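# Transfer deep-well block from nest N1 to nest N2

## Task

Carry the 96-well deep-well block out of plate nest N1 and into plate nest N2. It counts only if the block rests level within N2's locators and its well A1 lies at the nest corner labelled A1. Letting it drop a few millimetres while placing it in N2 is acceptable, but a much higher drop there fails. The block must stay put without the robot holding it, so open the gripper and back the hand away before finishing.

## Robot and tools

ROBOT. A single arm with six joints, listed from base to hand as waist, shoulder, elbow, wrist pitch, wrist yaw, wrist roll, and a two-finger gripper. Joint limits in rad: waist -2.880 to 2.880, shoulder 0.000 to 3.142, elbow 0.000 to 3.019, wrist pitch -1.693 to 1.571, wrist yaw -1.571 to 1.571, wrist roll -2.094 to 2.094. The base may sit tilted on a mount, and the clearance check treats that mount or post as part of the arm. The elbow cannot fully straighten.

SCENE HINTS. Looking out from the base, N1 is the right-hand nest. Well A1 is at the block's clipped corner. Loose items may occasionally get a brief shove. A commanded shift of only a few mm might leave the hand where it is.

FRAMES. Results report end_effector_position (m) and end_effector_quat_wxyz in the scene frame: origin on the table surface below the base, +z upward, +y to the left when facing along +x. The reported position can be off, more so at long reach. The gripper's own frame has its fingers pointing along +z and closing along y; the reported point is midway between the finger pads, roughly 1 cm short of the tips.

execute_actions. Argument actions: a list of actions run in sequence; an empty list only returns state and images. Each action is a table of up to 15 rows, one row per control step of 1/30 s (an action is 0.5 s); if fewer rows are given, the final row repeats to fill 15 steps. A row is 7 numbers, each in [-1, 1]: dx, dy, dz, rx, ry, rz, opening. dx..rz are an offset, not a pose, expressed in the gripper's axes and measured from the gripper's measured pose when that action began (for a call's first action, the last pose a result showed). Every row is relative to that same start, not cumulative. Scale: 1.0 equals 0.6 m of translation or 180 degrees; rx, ry, rz form a single rotation vector. opening is absolute: +1 fully open (0.094 m), -1 closed. A row may carry 6 extra numbers in [0, 1], stiffness multipliers for the six joints in Joint positions order; they persist until changed.

Per control step the command is clipped to at most 70 mm and 16 degrees away from the measured pose, then solved by damped inverse kinematics, favouring position over orientation. So a distant offset may need several actions; after an action the arm continues at most to the last clipped pose.

move. Argument target: one row like above (7 numbers, optionally 13 with stiffness), an offset in gripper axes from the pose shown in the latest result that has one. speed: m/s, 0.002 to 0.5, default 0.25; rotation rate capped at twice that in rad/s. The straight path lasts 0.5 to 10 s and is cut off at 10 s. The hand rotates the shorter way, ignores obstacles, lags, may drift off the line and can exceed speed, particularly with the arm nearly extended. Faster moves and targets set deeper past a contact press harder. The opening is applied at the move's start. It finishes once the hand and fingers settle, or 5 s after the path ends. The extra move: line reports the outcome (done, off_target, moving, held, fault...), distance to target and active limits: limits=paced means the sent pose was clipped; limits=held means a check blocked some steps, after which motion may jump well above speed. blocking=false returns after 0.5 s while motion continues; new moves or execute_actions are refused until a result shows it ended, so call wait or stop first.

wait: seconds 0 to 10; the arm keeps its last command; returns early if a running move ends. stop: brakes the current move, needing some distance; fingers keep moving. zoom_image: camera (cam_high, cam_low or cam_wrist, each 504x504) and region [x0, y0, x1, y1] in pixels from the top-left, up to 504 by 504. finished_scene: scene, the integer of the scene being closed; irreversible, reports success. Replying without any tool call ends everything.

RESULT LINES. Hand target is where the controller currently drives the gripper. pose unreachable means the clearance check altered or blocked the command. Joint positions and Joint velocities give the six joints (rad, rad/s) then the finger pad gap (m, m/s). grip_measured is the finger opening on the command scale; readings can be off by about 1 mm, consistently. Joint torques (six, same order) include offsets, scale errors and noise, and are nonzero in free air. FAULT lines mark stops; MOTOR HOT appears from 85 °C, and at 100 °C an OVER-TEMPERATURE FAULT drops the arm until it cools. Holding a load heats motors, even while you are thinking, since the robot holds its last command during your reply.

PRACTICE. Moves often settle a centimetre or more too low; zero offsets can let the arm keep sinking. To hold height, first send the correction back to the intended pose, then zeros, raising the aim if it still sags. To grasp, command an opening about 0.03 below grip_measured (less for a lighter hold); pad force tops out near 50 to 62 N, lower on thin parts, with a brief spike at first contact. Offsets come from the measured pose, so repeating one against a rigid surface does not push harder, but against something yielding it does. Lower the block gently into N2 (only a few mm of drop), avoid slams, hard hits and dropping or knocking anything off the table, then open and retreat before calling finished_scene.

Each tool is called after "Emit:" in YAML: its name, and indented under it one key for each argument.

## Session

Emit:
execute_actions:
  actions: []

Scene clock: 0.00 s.
end_effector_position=(+0.3936, +0.0621, +0.3782) grip_measured=+1.000 end_effector_quat_wxyz=(+0.298, +0.831, +0.454, -0.120)
Joint positions: [-0.254  1.349  1.224 -1.378 -0.148  1.823  0.094]
Joint velocities: [ 0.005 -0.005 -0.002 -0.007  0.022 -0.11   0.   ]
Joint torques (N m, as the arm reports them, + toward a larger angle): no reading
Hand target: +0.400, +0.066, +0.386; +0.305, +0.827, +0.458, -0.113
Joint stiffness scale: [1. 1. 1. 1. 1. 1.]

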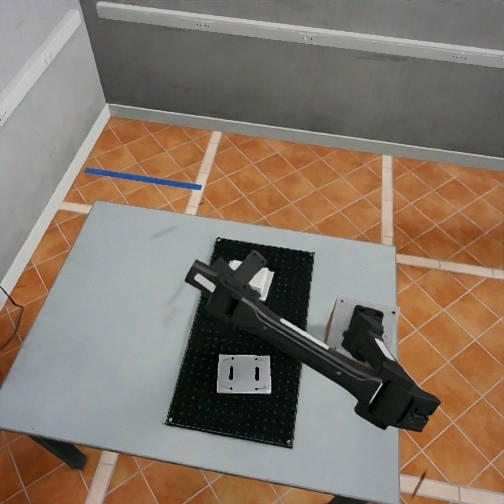

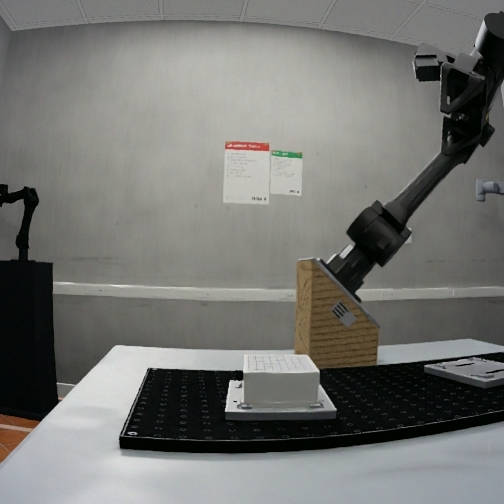

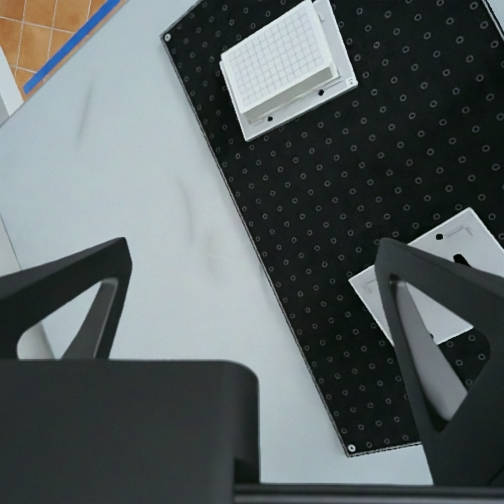

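Emit:
zoom_image:
  camera: "cam_high"
  region: [150, 220, 350, 460]

Emit:
zoom_image:
  camera: "cam_wrist"
  region: [200, 0, 380, 160]

Emit:
zoom_image:
  camera: "cam_low"
  region: [200, 330, 360, 440]

Emit:
zoom_image:
  camera: "cam_high"
  region: [205, 340, 285, 405]

Region (150, 220, 350, 460) of cam_high's 504x504 image, scaled by 2.100, with more detail than that image has.

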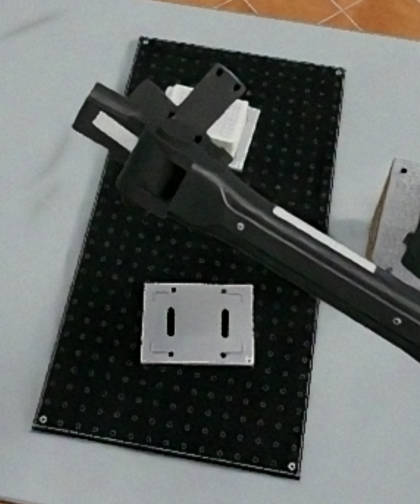

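Region (200, 0, 380, 160) of cam_wrist's 504x504 image, scaled by 2.800, with more detail than that image has.

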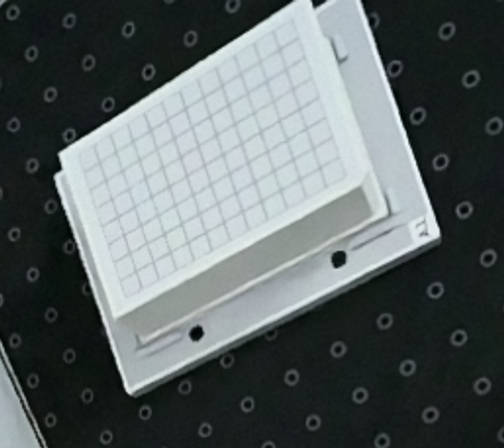

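Region (200, 330, 360, 440) of cam_low's 504x504 image, scaled by 3.150, with more detail than that image has; it fills the top 346 rows of this view, and the rest is white.

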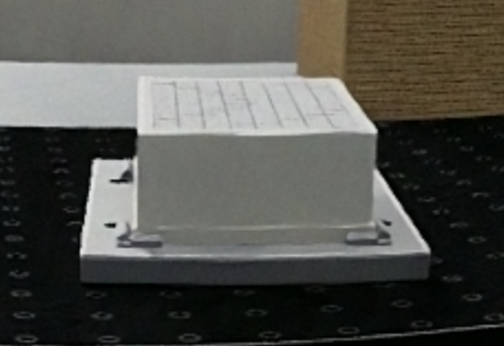

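Region (205, 340, 285, 405) of cam_high's 504x504 image, scaled by 6.300, with more detail than that image has; it fills the top 410 rows of this view, and the rest is white.

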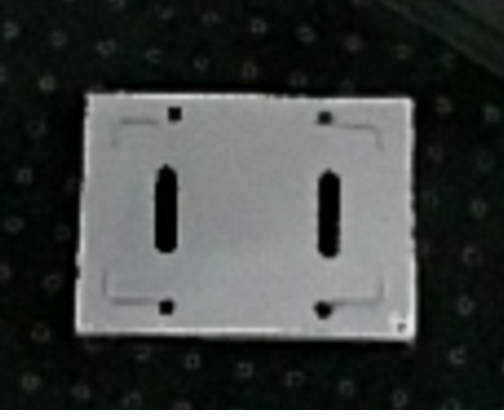

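Emit:
move:
  target: [-0.196, -0.0725, 0.412, -0.0943, 0.234, -0.653, 1]
  speed: 0.35

Scene clock: 7.87 s.
end_effector_position=(+0.2949, -0.1371, +0.2052) grip_measured=+1.000 end_effector_quat_wxyz=(-0.008, +0.006, +1.000, +0.009)
Joint positions: [-0.624  1.939  0.952 -1.157 -0.571 -0.903  0.094]
Joint velocities: [-0.005 -0.005 -0.017  0.007  0.022  0.037  0.   ]
Joint torques (N m, as the arm reports them, + toward a larger angle): [-7.47 -7.32 11.82 -0.24 -0.02 -0.07]
Hand target: +0.308, -0.147, +0.219; +0.001, -0.001, +1.000, +0.001
Off the commanded pose: 0.025 m, 2 deg.
Joint stiffness scale: [1. 1. 1. 1. 1. 1.]
move: off_target

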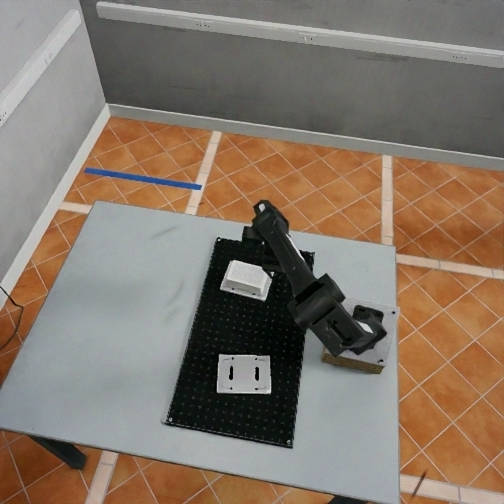

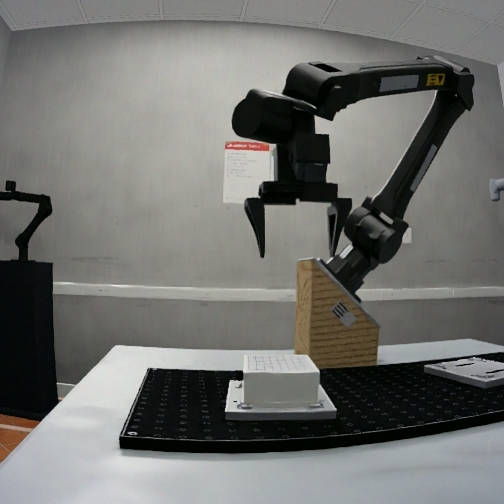

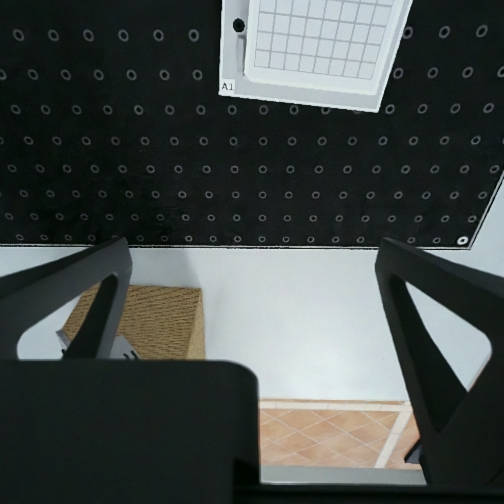

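Emit:
zoom_image:
  camera: "cam_wrist"
  region: [0, 0, 252, 252]

Emit:
zoom_image:
  camera: "cam_wrist"
  region: [252, 0, 504, 252]

Emit:
zoom_image:
  camera: "cam_wrist"
  region: [210, 0, 420, 120]

Region (0, 0, 252, 252) of cam_wrist's 504x504 image, scaled by 2.000, with more detail than that image has.

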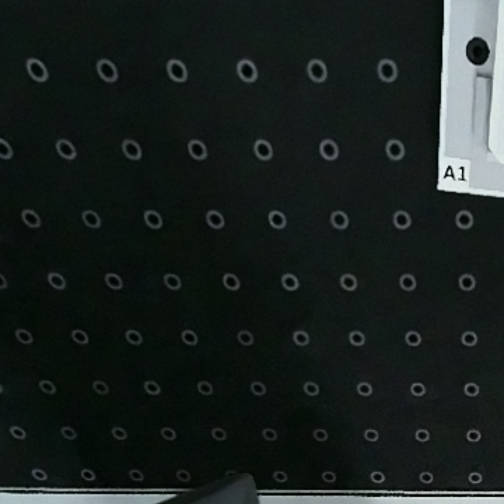

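Region (252, 0, 504, 252) of cam_wrist's 504x504 image, scaled by 2.000, with more detail than that image has.

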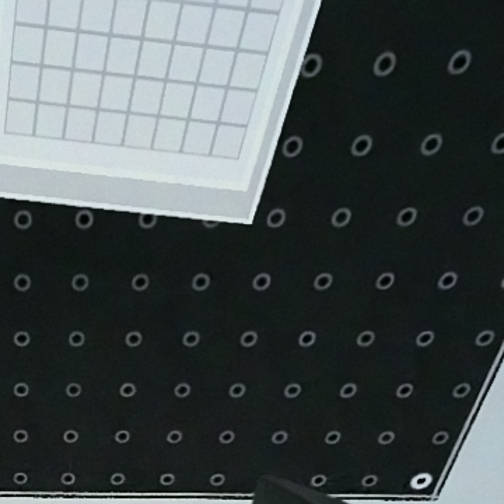

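Region (210, 0, 420, 120) of cam_wrist's 504x504 image, scaled by 2.400, with more detail than that image has; it fills the top 288 rows of this view, and the rest is white.

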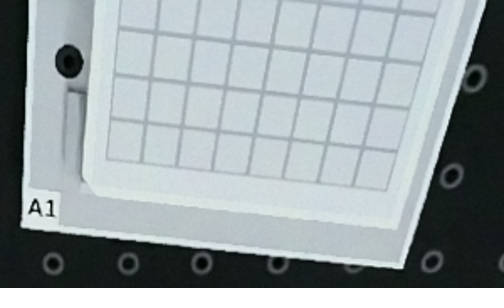

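Emit:
move:
  target: [-0.18, -0.088, 0.102, 0.0108, -0.0108, 0.03, 1]
  speed: 0.2

Scene clock: 12.70 s.
end_effector_position=(+0.3833, -0.1818, +0.1378) grip_measured=+1.000 end_effector_quat_wxyz=(-0.003, +0.061, +0.998, +0.001)
Joint positions: [-0.466  2.183  1.138 -0.98  -0.645 -0.612  0.094]
Joint velocities: [-0.005 -0.005  0.012 -0.012 -0.037  0.095  0.   ]
Joint torques (N m, as the arm reports them, + toward a larger angle): [ -9.25 -10.79  10.01   0.91  -0.08   0.15]
Hand target: +0.401, -0.190, +0.142; +0.008, +0.053, +0.999, -0.009
Off the commanded pose: 0.020 m, 2 deg.
Joint stiffness scale: [1. 1. 1. 1. 1. 1.]
move: off_target

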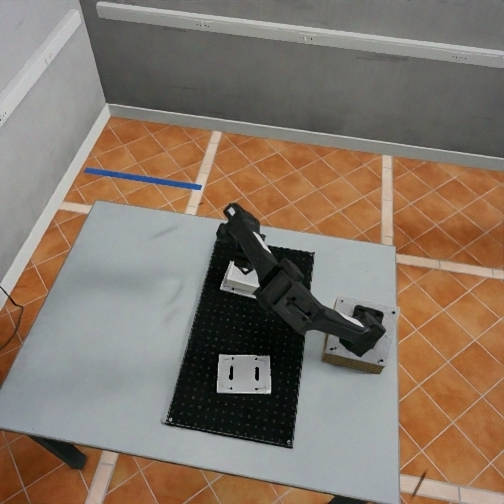

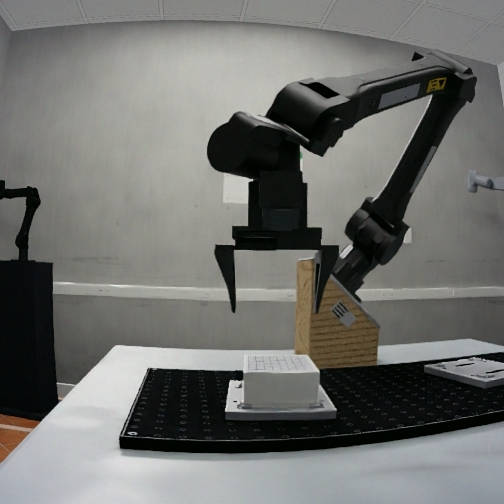

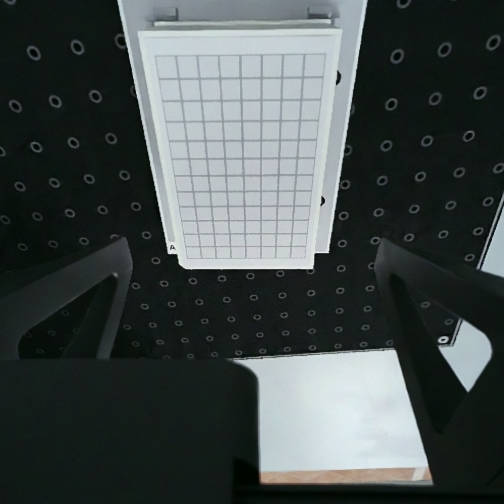

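Emit:
zoom_image:
  camera: "cam_wrist"
  region: [110, 0, 400, 290]

Emit:
zoom_image:
  camera: "cam_low"
  region: [190, 220, 370, 430]

Region (110, 0, 400, 290) of cam_wrist's 504x504 image, scaled by 1.738, with more detail than that image has.

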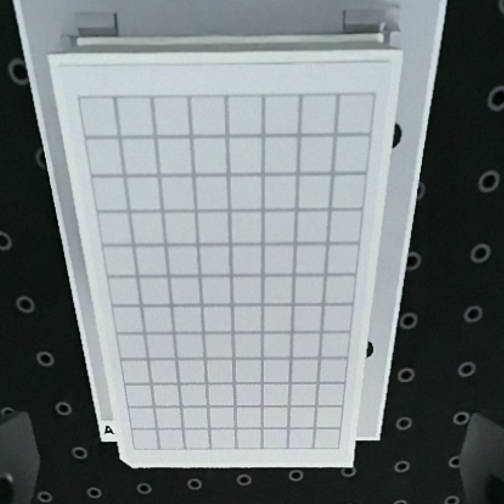

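Region (190, 220, 370, 430) of cam_low's 504x504 image, scaled by 2.400, with more detail than that image has; it fills the left 432 columns of this view, and the rest is white.

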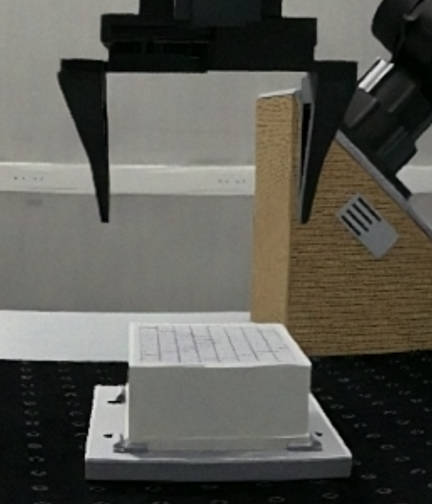

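Emit:
move:
  target: [-0.04, -0.0013, 0.07, 0.006, -0.009, -0.008, 1]
  speed: 0.1

Scene clock: 16.27 s.
end_effector_position=(+0.4061, -0.1820, +0.1011) grip_measured=+1.000 end_effector_quat_wxyz=(+0.009, +0.046, +0.999, -0.009)
Joint positions: [-0.391  2.227  1.138 -0.843 -0.673 -0.531  0.094]
Joint velocities: [-0.005  0.005 -0.017 -0.007 -0.066  0.022  0.   ]
Joint torques (N m, as the arm reports them, + toward a larger angle): [ -9.88 -12.46   5.89   1.24  -0.13   0.  ]
Hand target: +0.407, -0.185, +0.096; +0.010, +0.049, +0.999, -0.009
Off the commanded pose: 0.007 m, 0 deg.
Joint stiffness scale: [1. 1. 1. 1. 1. 1.]
move: done

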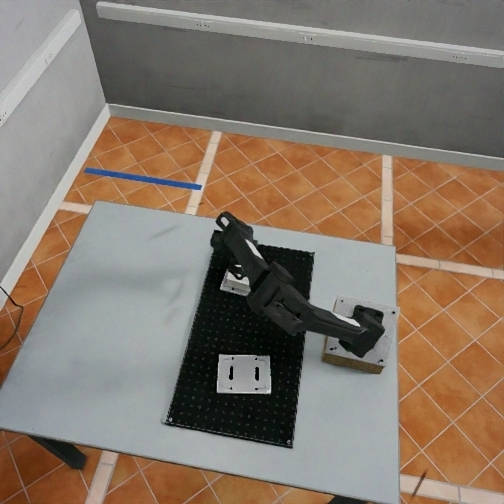

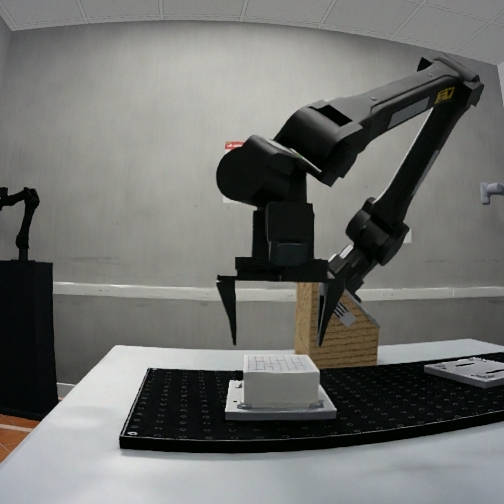

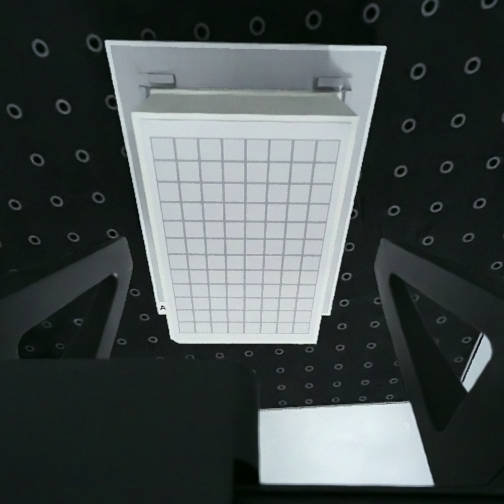

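Emit:
move:
  target: [0.033, 0.0, 0.02, -0.0054, 0.006, 0.008, 1]
  speed: 0.06

Scene clock: 18.10 s.
end_effector_position=(+0.3899, -0.1774, +0.0934) grip_measured=+1.000 end_effector_quat_wxyz=(-0.002, +0.058, +0.998, -0.001)
Joint positions: [-0.391  2.227  1.104 -0.843 -0.675 -0.528  0.094]
Joint velocities: [-0.005 -0.005  0.002 -0.012  0.037 -0.037  0.   ]
Joint torques (N m, as the arm reports them, + toward a larger angle): [ -9.48 -12.31   4.9    1.1   -0.15   0.01]
Hand target: +0.386, -0.180, +0.089; -0.000, +0.059, +0.998, +0.000
Off the commanded pose: 0.006 m, 0 deg.
Joint stiffness scale: [1. 1. 1. 1. 1. 1.]
move: done

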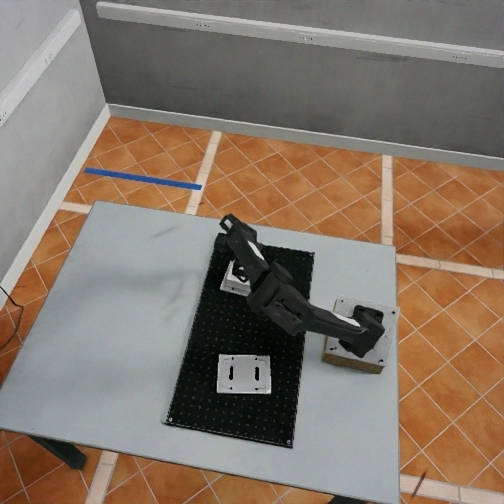

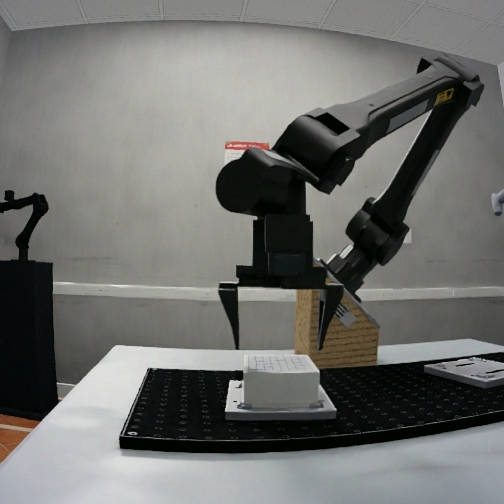

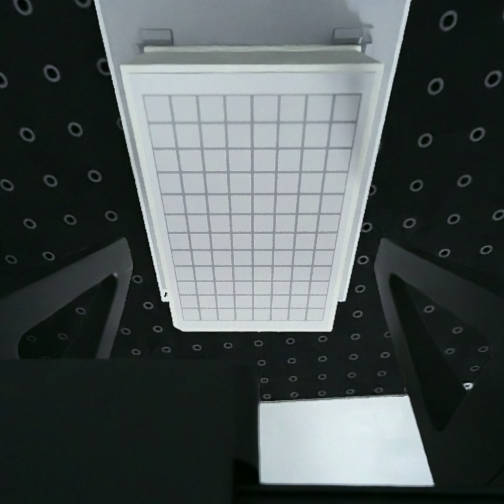

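Emit:
move:
  target: [0.006, -0.005, 0.048, 0.0, 0.0, 0.0, 1]
  speed: 0.05

Scene clock: 19.60 s.
end_effector_position=(+0.3907, -0.1793, +0.0747) grip_measured=+1.000 end_effector_quat_wxyz=(+0.003, +0.055, +0.998, -0.003)
Joint positions: [-0.367  2.25   1.087 -0.77  -0.685 -0.498  0.094]
Joint velocities: [-0.015 -0.005 -0.002 -0.007 -0.051  0.007  0.   ]
Joint torques (N m, as the arm reports them, + toward a larger angle): [ -8.87 -11.41   4.6    1.45  -0.1    0.11]
Hand target: +0.386, -0.180, +0.065; -0.002, +0.058, +0.998, -0.001
Off the commanded pose: 0.011 m, 1 deg.
Joint stiffness scale: [1. 1. 1. 1. 1. 1.]
move: off_target

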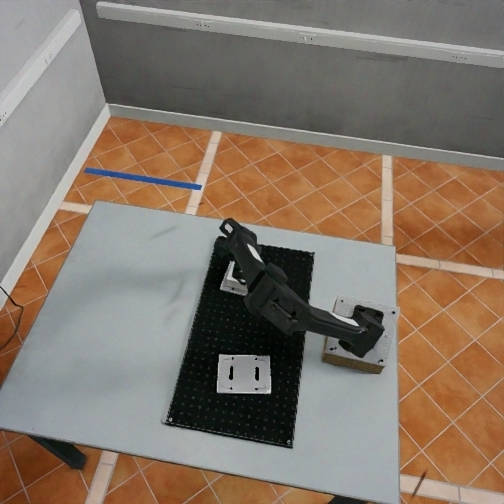

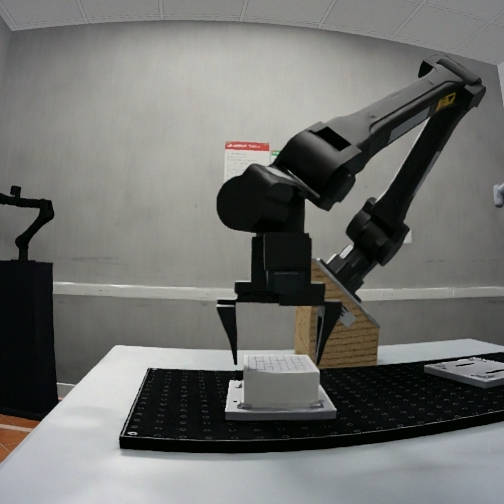

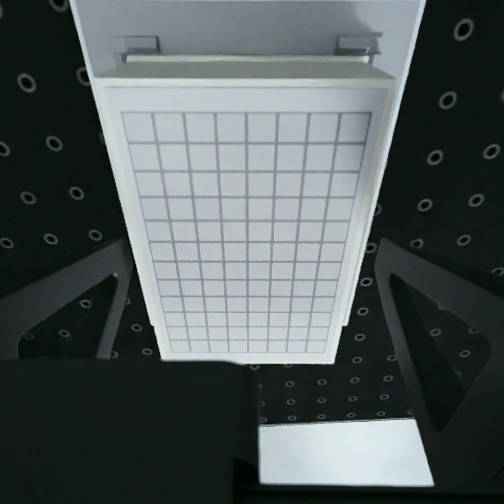

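Emit:
move:
  target: [0.0097, 0.0025, 0.056, -0.003, 0.0045, 0.0025, 1]
  speed: 0.05

Scene clock: 21.47 s.
end_effector_position=(+0.3901, -0.1769, +0.0506) grip_measured=+1.000 end_effector_quat_wxyz=(+0.000, +0.055, +0.998, -0.000)
Joint positions: [-0.329  2.283  1.074 -0.705 -0.7   -0.457  0.094]
Joint velocities: [ 0.005 -0.005 -0.012  0.002 -0.022 -0.037  0.   ]
Joint torques (N m, as the arm reports them, + toward a larger angle): [ -9.53 -11.37   4.01   1.28  -0.11   0.11]
Hand target: +0.385, -0.177, +0.041; -0.004, +0.059, +0.998, +0.002
Off the commanded pose: 0.011 m, 1 deg.
Joint stiffness scale: [1. 1. 1. 1. 1. 1.]
move: off_target

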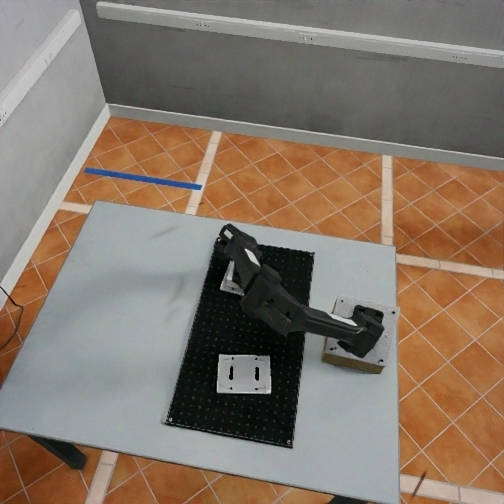

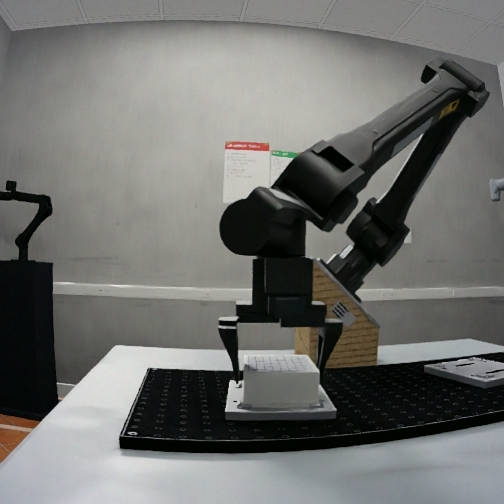

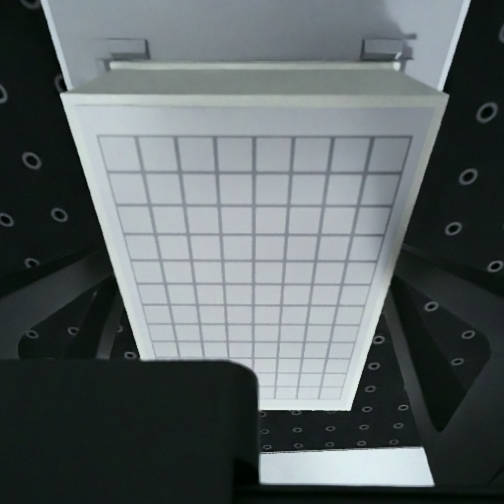

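Emit:
execute_actions:
  actions:
    - [[0,0,0,0,0,0,0.95],[0,0,0,0,0,0,0.9],[0,0,0,0,0,0,0.87],[0,0,0,0,0,0,0.85],[0,0,0,0,0,0,0.83],[0,0,0,0,0,0,0.82],[0,0,0,0,0,0,0.81],[0,0,0,0,0,0,0.80],[0,0,0,0,0,0,0.79],[0,0,0,0,0,0,0.78],[0,0,0,0,0,0,0.77],[0,0,0,0,0,0,0.76],[0,0,0,0,0,0,0.75],[0,0,0,0,0,0,0.74],[0,0,0,0,0,0,0.73]]

Emit:
zoom_image:
  camera: "cam_low"
  region: [200, 300, 360, 430]

Scene clock: 22.80 s.
end_effector_position=(+0.3901, -0.1769, +0.0506) grip_measured=+0.751 end_effector_quat_wxyz=(+0.000, +0.056, +0.998, -0.000)
Joint positions: [-0.329  2.283  1.074 -0.705 -0.7   -0.456  0.082]
Joint velocities: [-0.005 -0.005 -0.007 -0.022  0.022  0.066 -0.005]
Joint torques (N m, as the arm reports them, + toward a larger angle): [ -9.68 -12.57   4.75   0.43  -0.05  -0.02]
Hand target: +0.390, -0.177, +0.051; +0.000, +0.055, +0.998, -0.000
Off the commanded pose: 0.000 m, 0 deg.
Joint stiffness scale: [1. 1. 1. 1. 1. 1.]

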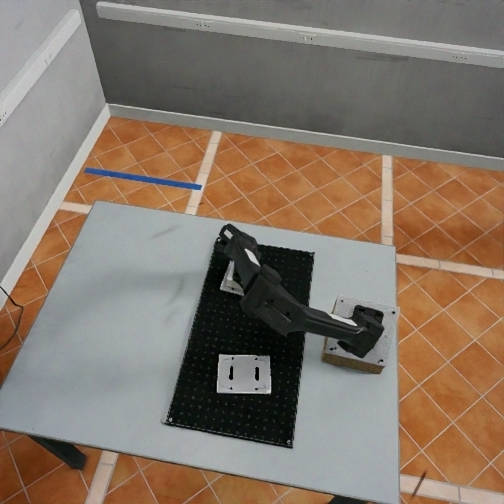

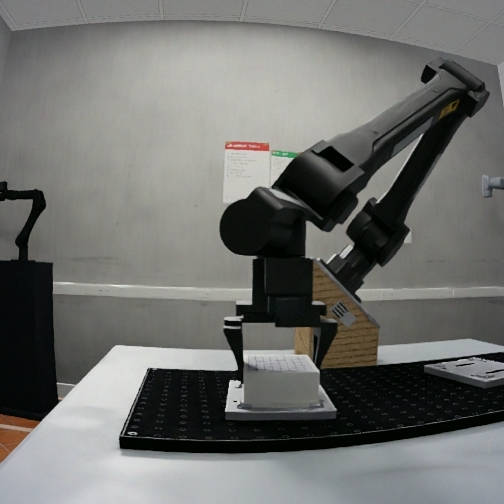

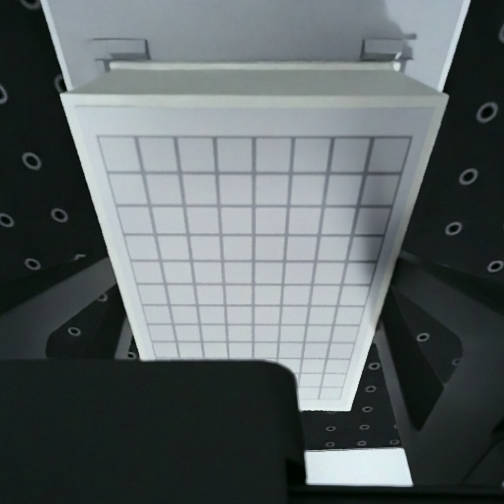

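Region (200, 300, 360, 430) of cam_low's 504x504 image, scaled by 3.150, with more detail than that image has; it fills the top 410 rows of this view, and the rest is white.

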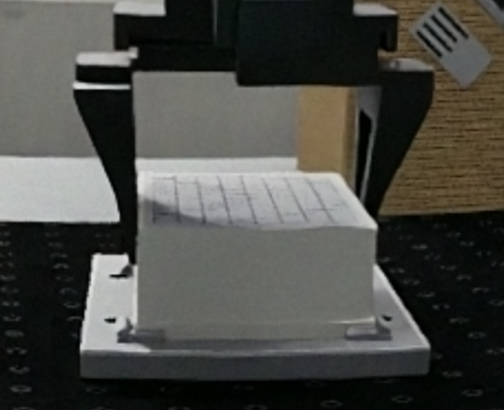

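Emit:
execute_actions:
  actions: []

Emit:
zoom_image:
  camera: "cam_wrist"
  region: [30, 0, 250, 150]

Emit:
zoom_image:
  camera: "cam_wrist"
  region: [260, 0, 480, 150]

Scene clock: 23.10 s.
end_effector_position=(+0.3901, -0.1769, +0.0506) grip_measured=+0.750 end_effector_quat_wxyz=(+0.000, +0.056, +0.998, -0.000)
Joint positions: [-0.329  2.283  1.074 -0.705 -0.7   -0.456  0.082]
Joint velocities: [-0.015 -0.015 -0.007  0.002 -0.022  0.066 -0.001]
Joint torques (N m, as the arm reports them, + toward a larger angle): [ -9.7  -12.52   4.89   0.45  -0.02   0.  ]
Hand target: +0.390, -0.177, +0.051; +0.000, +0.055, +0.998, -0.000
Off the commanded pose: 0.000 m, 0 deg.
Joint stiffness scale: [1. 1. 1. 1. 1. 1.]

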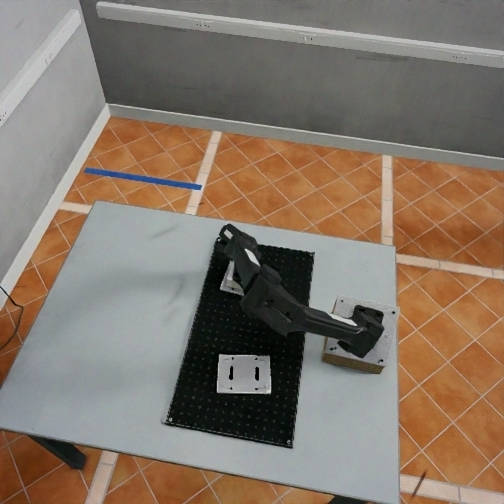

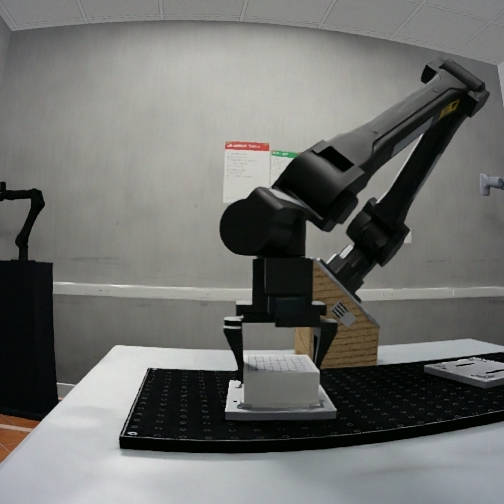

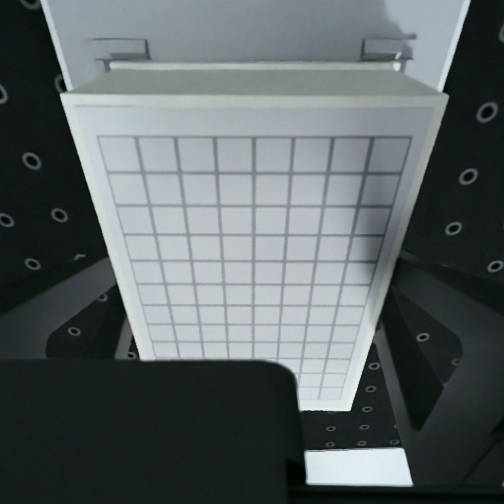

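Region (30, 0, 250, 150) of cam_wrist's 504x504 image, scaled by 2.291, with more detail than that image has; it fills the top 344 rows of this view, and the rest is white.

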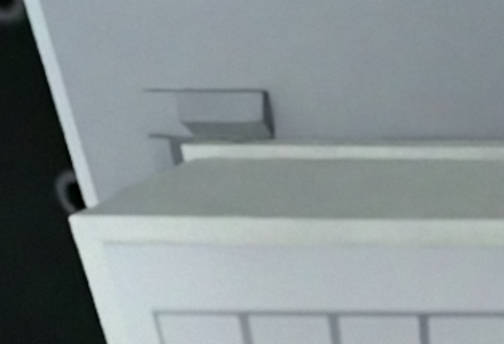

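Region (260, 0, 480, 150) of cam_wrist's 504x504 image, scaled by 2.291, with more detail than that image has; it fills the top 344 rows of this view, and the rest is white.

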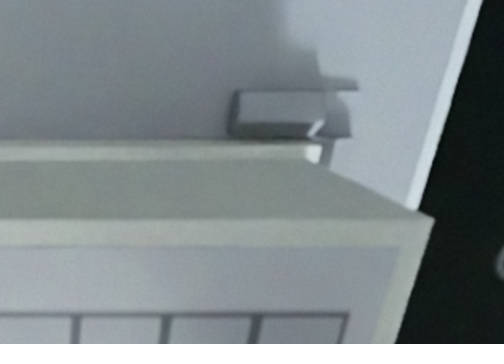

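Emit:
execute_actions:
  actions:
    - [[0,0,0,0,0,0,0.72],[-0.004,-0.0006,-0.0042,0.0005,-0.002,-0.0008,0.71],[-0.008,-0.0011,-0.0084,0.001,-0.004,-0.0015,0.71],[-0.012,-0.0017,-0.0126,0.0015,-0.006,-0.0023,0.71],[-0.016,-0.0022,-0.0168,0.002,-0.008,-0.0031,0.71],[-0.02,-0.0028,-0.021,0.0025,-0.01,-0.0039,0.71],[-0.024,-0.0033,-0.0252,0.003,-0.012,-0.0046,0.71],[-0.028,-0.0039,-0.0294,0.0035,-0.014,-0.0054,0.71],[-0.032,-0.0044,-0.0336,0.004,-0.016,-0.0062,0.71],[-0.036,-0.005,-0.0378,0.0045,-0.018,-0.0069,0.71],[-0.0398,-0.0055,-0.042,0.005,-0.0202,-0.0077,0.71]]

Scene clock: 28.67 s.
end_effector_position=(+0.3904, -0.1782, +0.0531) grip_measured=+0.750 end_effector_quat_wxyz=(+0.004, +0.058, +0.998, +0.001)
Joint positions: [-0.336  2.281  1.074 -0.705 -0.704 -0.456  0.082]
Joint velocities: [-0.044 -0.024  0.012 -0.012 -0.022 -0.007  0.   ]
Joint torques (N m, as the arm reports them, + toward a larger angle): [-11.68 -15.48   7.63   0.44  -0.09  -0.04]
Hand target: +0.413, -0.182, +0.076; +0.032, +0.044, +0.999, -0.010
Off the commanded pose: 0.033 m, 4 deg.
Joint stiffness scale: [1. 1. 1. 1. 1. 1.]

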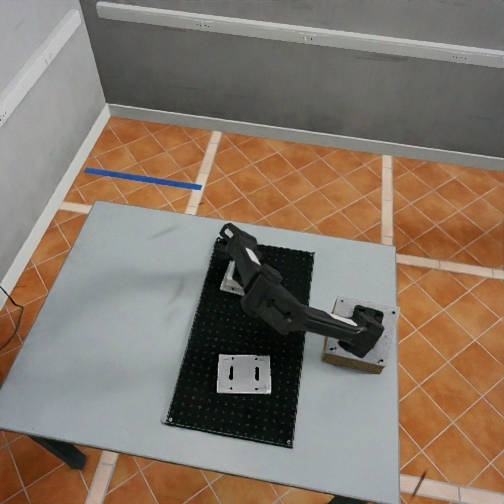

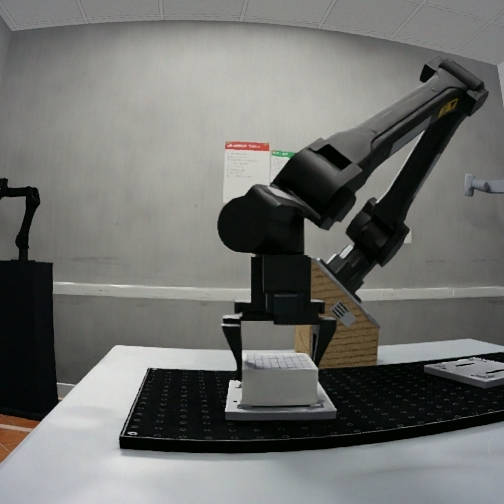

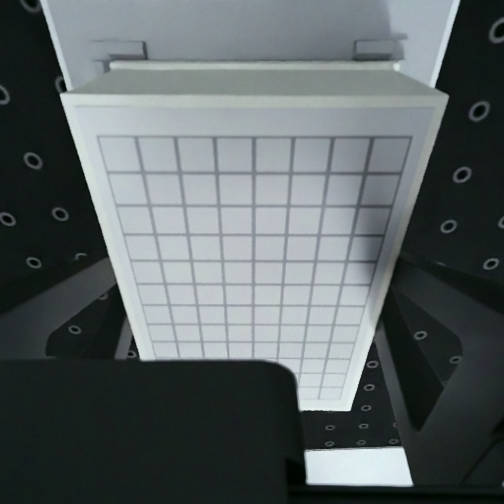

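Emit:
execute_actions:
  actions:
    - [[-0.0433,-0.0005,-0.04,0.0062,-0.0172,-0.0117,0.71],[-0.0433,-0.0005,-0.042,0.0062,-0.0172,-0.0117,0.71],[-0.0433,-0.0005,-0.045,0.0062,-0.0172,-0.0117,0.71],[-0.0433,-0.0005,-0.048,0.0062,-0.0172,-0.0117,0.71],[-0.0433,-0.0005,-0.052,0.0062,-0.0172,-0.0117,0.71],[-0.0433,-0.0005,-0.056,0.0062,-0.0172,-0.0117,0.71],[-0.0433,-0.0005,-0.06,0.0062,-0.0172,-0.0117,0.71],[-0.0433,-0.0005,-0.064,0.0062,-0.0172,-0.0117,0.71],[-0.0433,-0.0005,-0.068,0.0062,-0.0172,-0.0117,0.71],[-0.0433,-0.0005,-0.072,0.0062,-0.0172,-0.0117,0.71],[-0.0433,-0.0005,-0.076,0.0062,-0.0172,-0.0117,0.71],[-0.0433,-0.0005,-0.08,0.0062,-0.0172,-0.0117,0.71],[-0.0433,-0.0005,-0.084,0.0062,-0.0172,-0.0117,0.71],[-0.0433,-0.0005,-0.087,0.0062,-0.0172,-0.0117,0.71],[-0.0433,-0.0005,-0.09,0.0062,-0.0172,-0.0117,0.71]]

Emit:
zoom_image:
  camera: "cam_high"
  region: [155, 225, 325, 455]

Scene clock: 30.77 s.
end_effector_position=(+0.3887, -0.1771, +0.0771) grip_measured=+0.750 end_effector_quat_wxyz=(+0.006, +0.061, +0.998, +0.002)
Joint positions: [-0.373  2.244  1.08  -0.774 -0.694 -0.492  0.082]
Joint velocities: [-0.122 -0.103  0.051 -0.203  0.007 -0.11  -0.001]
Joint torques (N m, as the arm reports them, + toward a larger angle): [-10.44 -15.76   9.36  -0.22   0.05  -0.1 ]
Hand target: +0.415, -0.181, +0.107; +0.031, +0.040, +0.999, -0.011
Off the commanded pose: 0.041 m, 4 deg.
Joint stiffness scale: [1. 1. 1. 1. 1. 1.]

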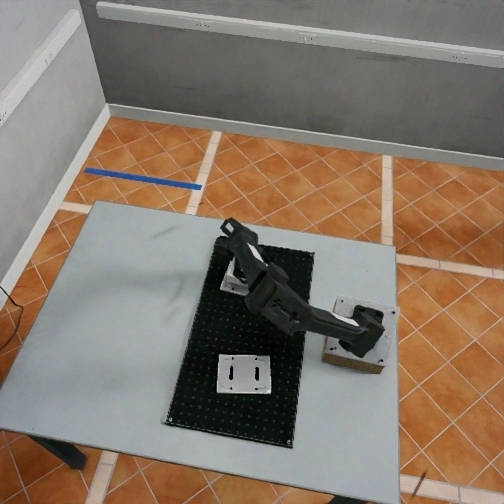

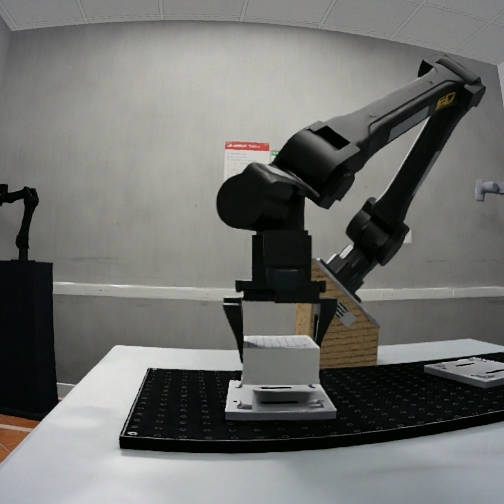

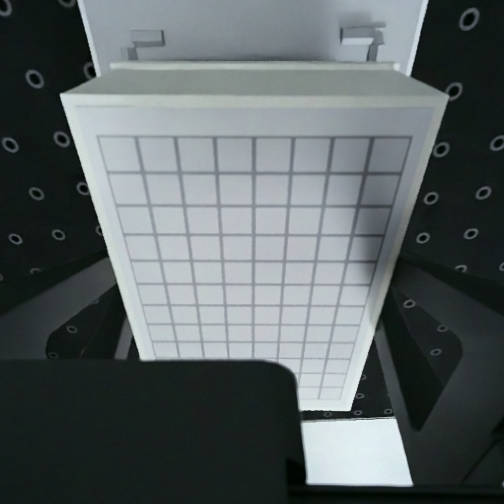

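Region (155, 225, 325, 455) of cam_high's 504x504 image, scaled by 2.191, with more detail than that image has; it fills the left 373 columns of this view, and the rest is white.

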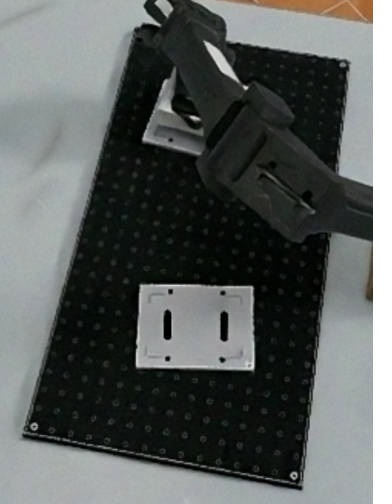

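Emit:
execute_actions:
  actions: []

Scene clock: 34.63 s.
end_effector_position=(+0.3926, -0.1781, +0.0855) grip_measured=+0.750 end_effector_quat_wxyz=(+0.011, +0.055, +0.998, -0.000)
Joint positions: [-0.383  2.233  1.088 -0.787 -0.693 -0.507  0.082]
Joint velocities: [ 0.005 -0.005 -0.012 -0.002 -0.125  0.037 -0.   ]
Joint torques (N m, as the arm reports them, + toward a larger angle): [-10.52 -14.34   9.15  -0.24   0.05  -0.08]
Hand target: +0.414, -0.181, +0.107; +0.031, +0.040, +0.999, -0.011
Off the commanded pose: 0.032 m, 3 deg.
Joint stiffness scale: [1. 1. 1. 1. 1. 1.]

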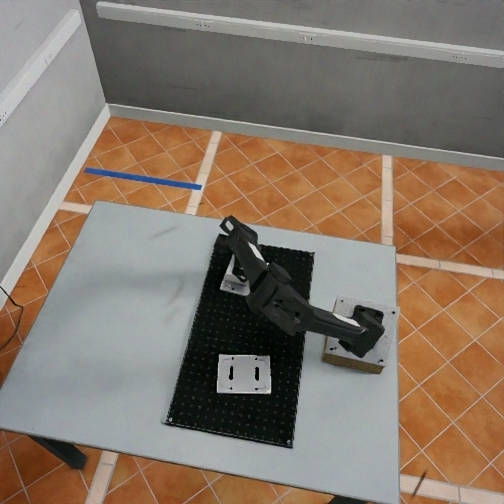

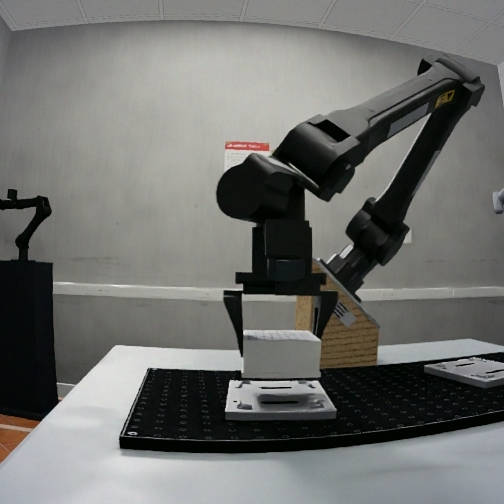

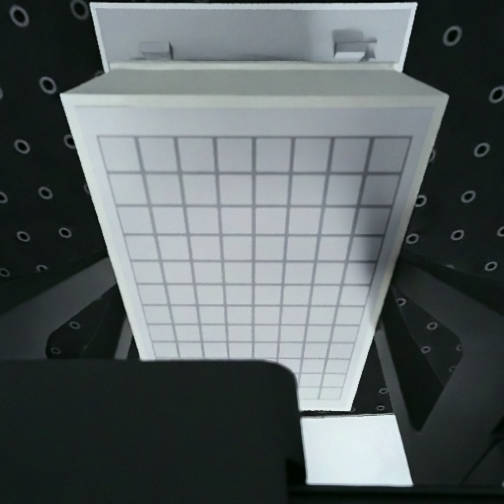

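Emit:
move:
  target: [0.14, 0.56, -0.068, 0.0, 0.007, -0.0905, 0.71]
  speed: 0.22

Scene clock: 37.43 s.
end_effector_position=(+0.3470, +0.1630, +0.1215) grip_measured=+0.750 end_effector_quat_wxyz=(+0.001, -0.096, +0.995, -0.001)
Joint positions: [ 0.15   1.367  0.784 -0.89  -0.76  -0.113  0.082]
Joint velocities: [-0.005  0.005  0.007 -0.012  0.051  0.022 -0.   ]
Joint torques (N m, as the arm reports them, + toward a larger angle): [-5.43 -8.25  6.18 -0.4   0.04  0.09]
Hand target: +0.347, +0.164, +0.125; +0.001, -0.087, +0.996, -0.003
Off the commanded pose: 0.004 m, 1 deg.
Joint stiffness scale: [1. 1. 1. 1. 1. 1.]
move: done

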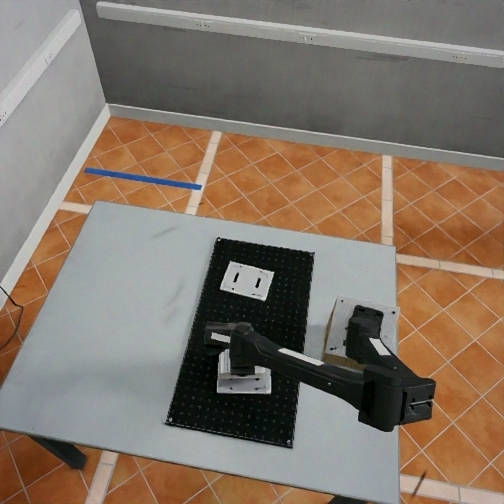

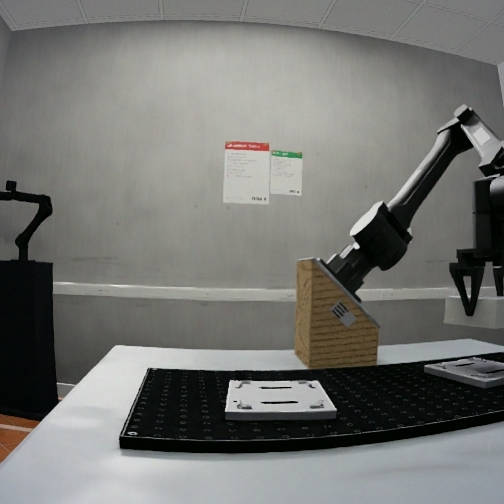

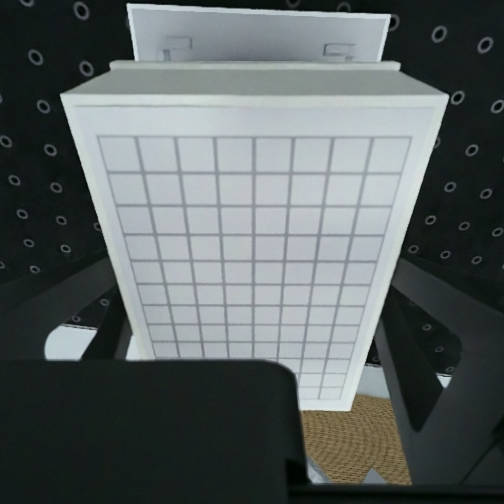

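Emit:
zoom_image:
  camera: "cam_wrist"
  region: [100, 0, 410, 100]

Region (100, 0, 410, 100) of cam_wrist's 504x504 image, scaled by 1.626, with more detail than that image has; it fills the top 163 rows of this view, and the rest is white.

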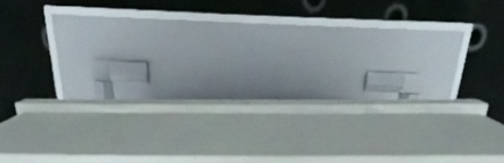

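Emit:
move:
  target: [0.015, 0.001, 0.086, -0.0006, 0.0025, 0.0153, 0.71]
  speed: 0.07

Emit:
zoom_image:
  camera: "cam_wrist"
  region: [70, 0, 440, 100]

Scene clock: 40.80 s.
end_effector_position=(+0.3383, +0.1646, +0.0739) grip_measured=+0.750 end_effector_quat_wxyz=(-0.003, -0.076, +0.997, -0.000)
Joint positions: [ 0.253  1.412  0.716 -0.693 -0.748  0.057  0.082]
Joint velocities: [-0.015  0.005 -0.017 -0.007 -0.037  0.022  0.   ]
Joint torques (N m, as the arm reports them, + toward a larger angle): [-5.35 -7.42  4.07  1.06  0.07  0.12]
Hand target: +0.338, +0.162, +0.070; -0.003, -0.072, +0.997, -0.001
Off the commanded pose: 0.005 m, 1 deg.
Joint stiffness scale: [1. 1. 1. 1. 1. 1.]
move: done

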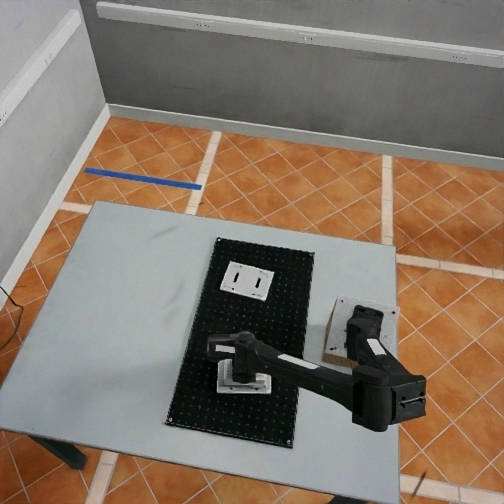

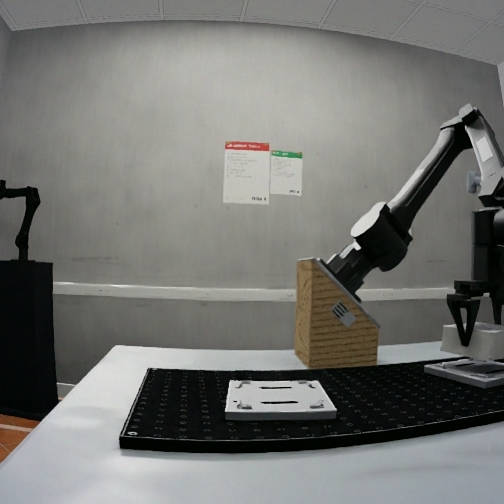

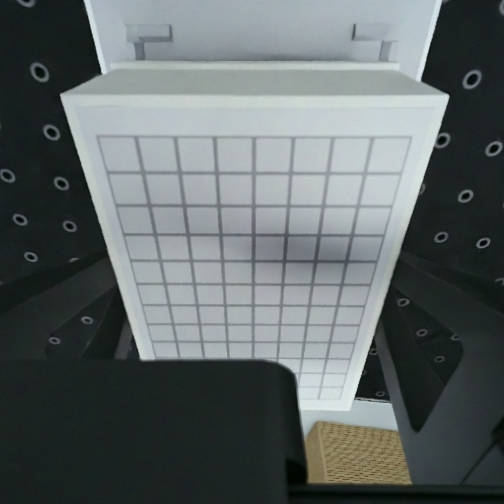

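Region (70, 0, 440, 100) of cam_wrist's 504x504 image, scaled by 1.362, with more detail than that image has; it fills the top 136 rows of this view, and the rest is white.

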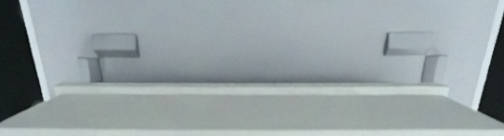

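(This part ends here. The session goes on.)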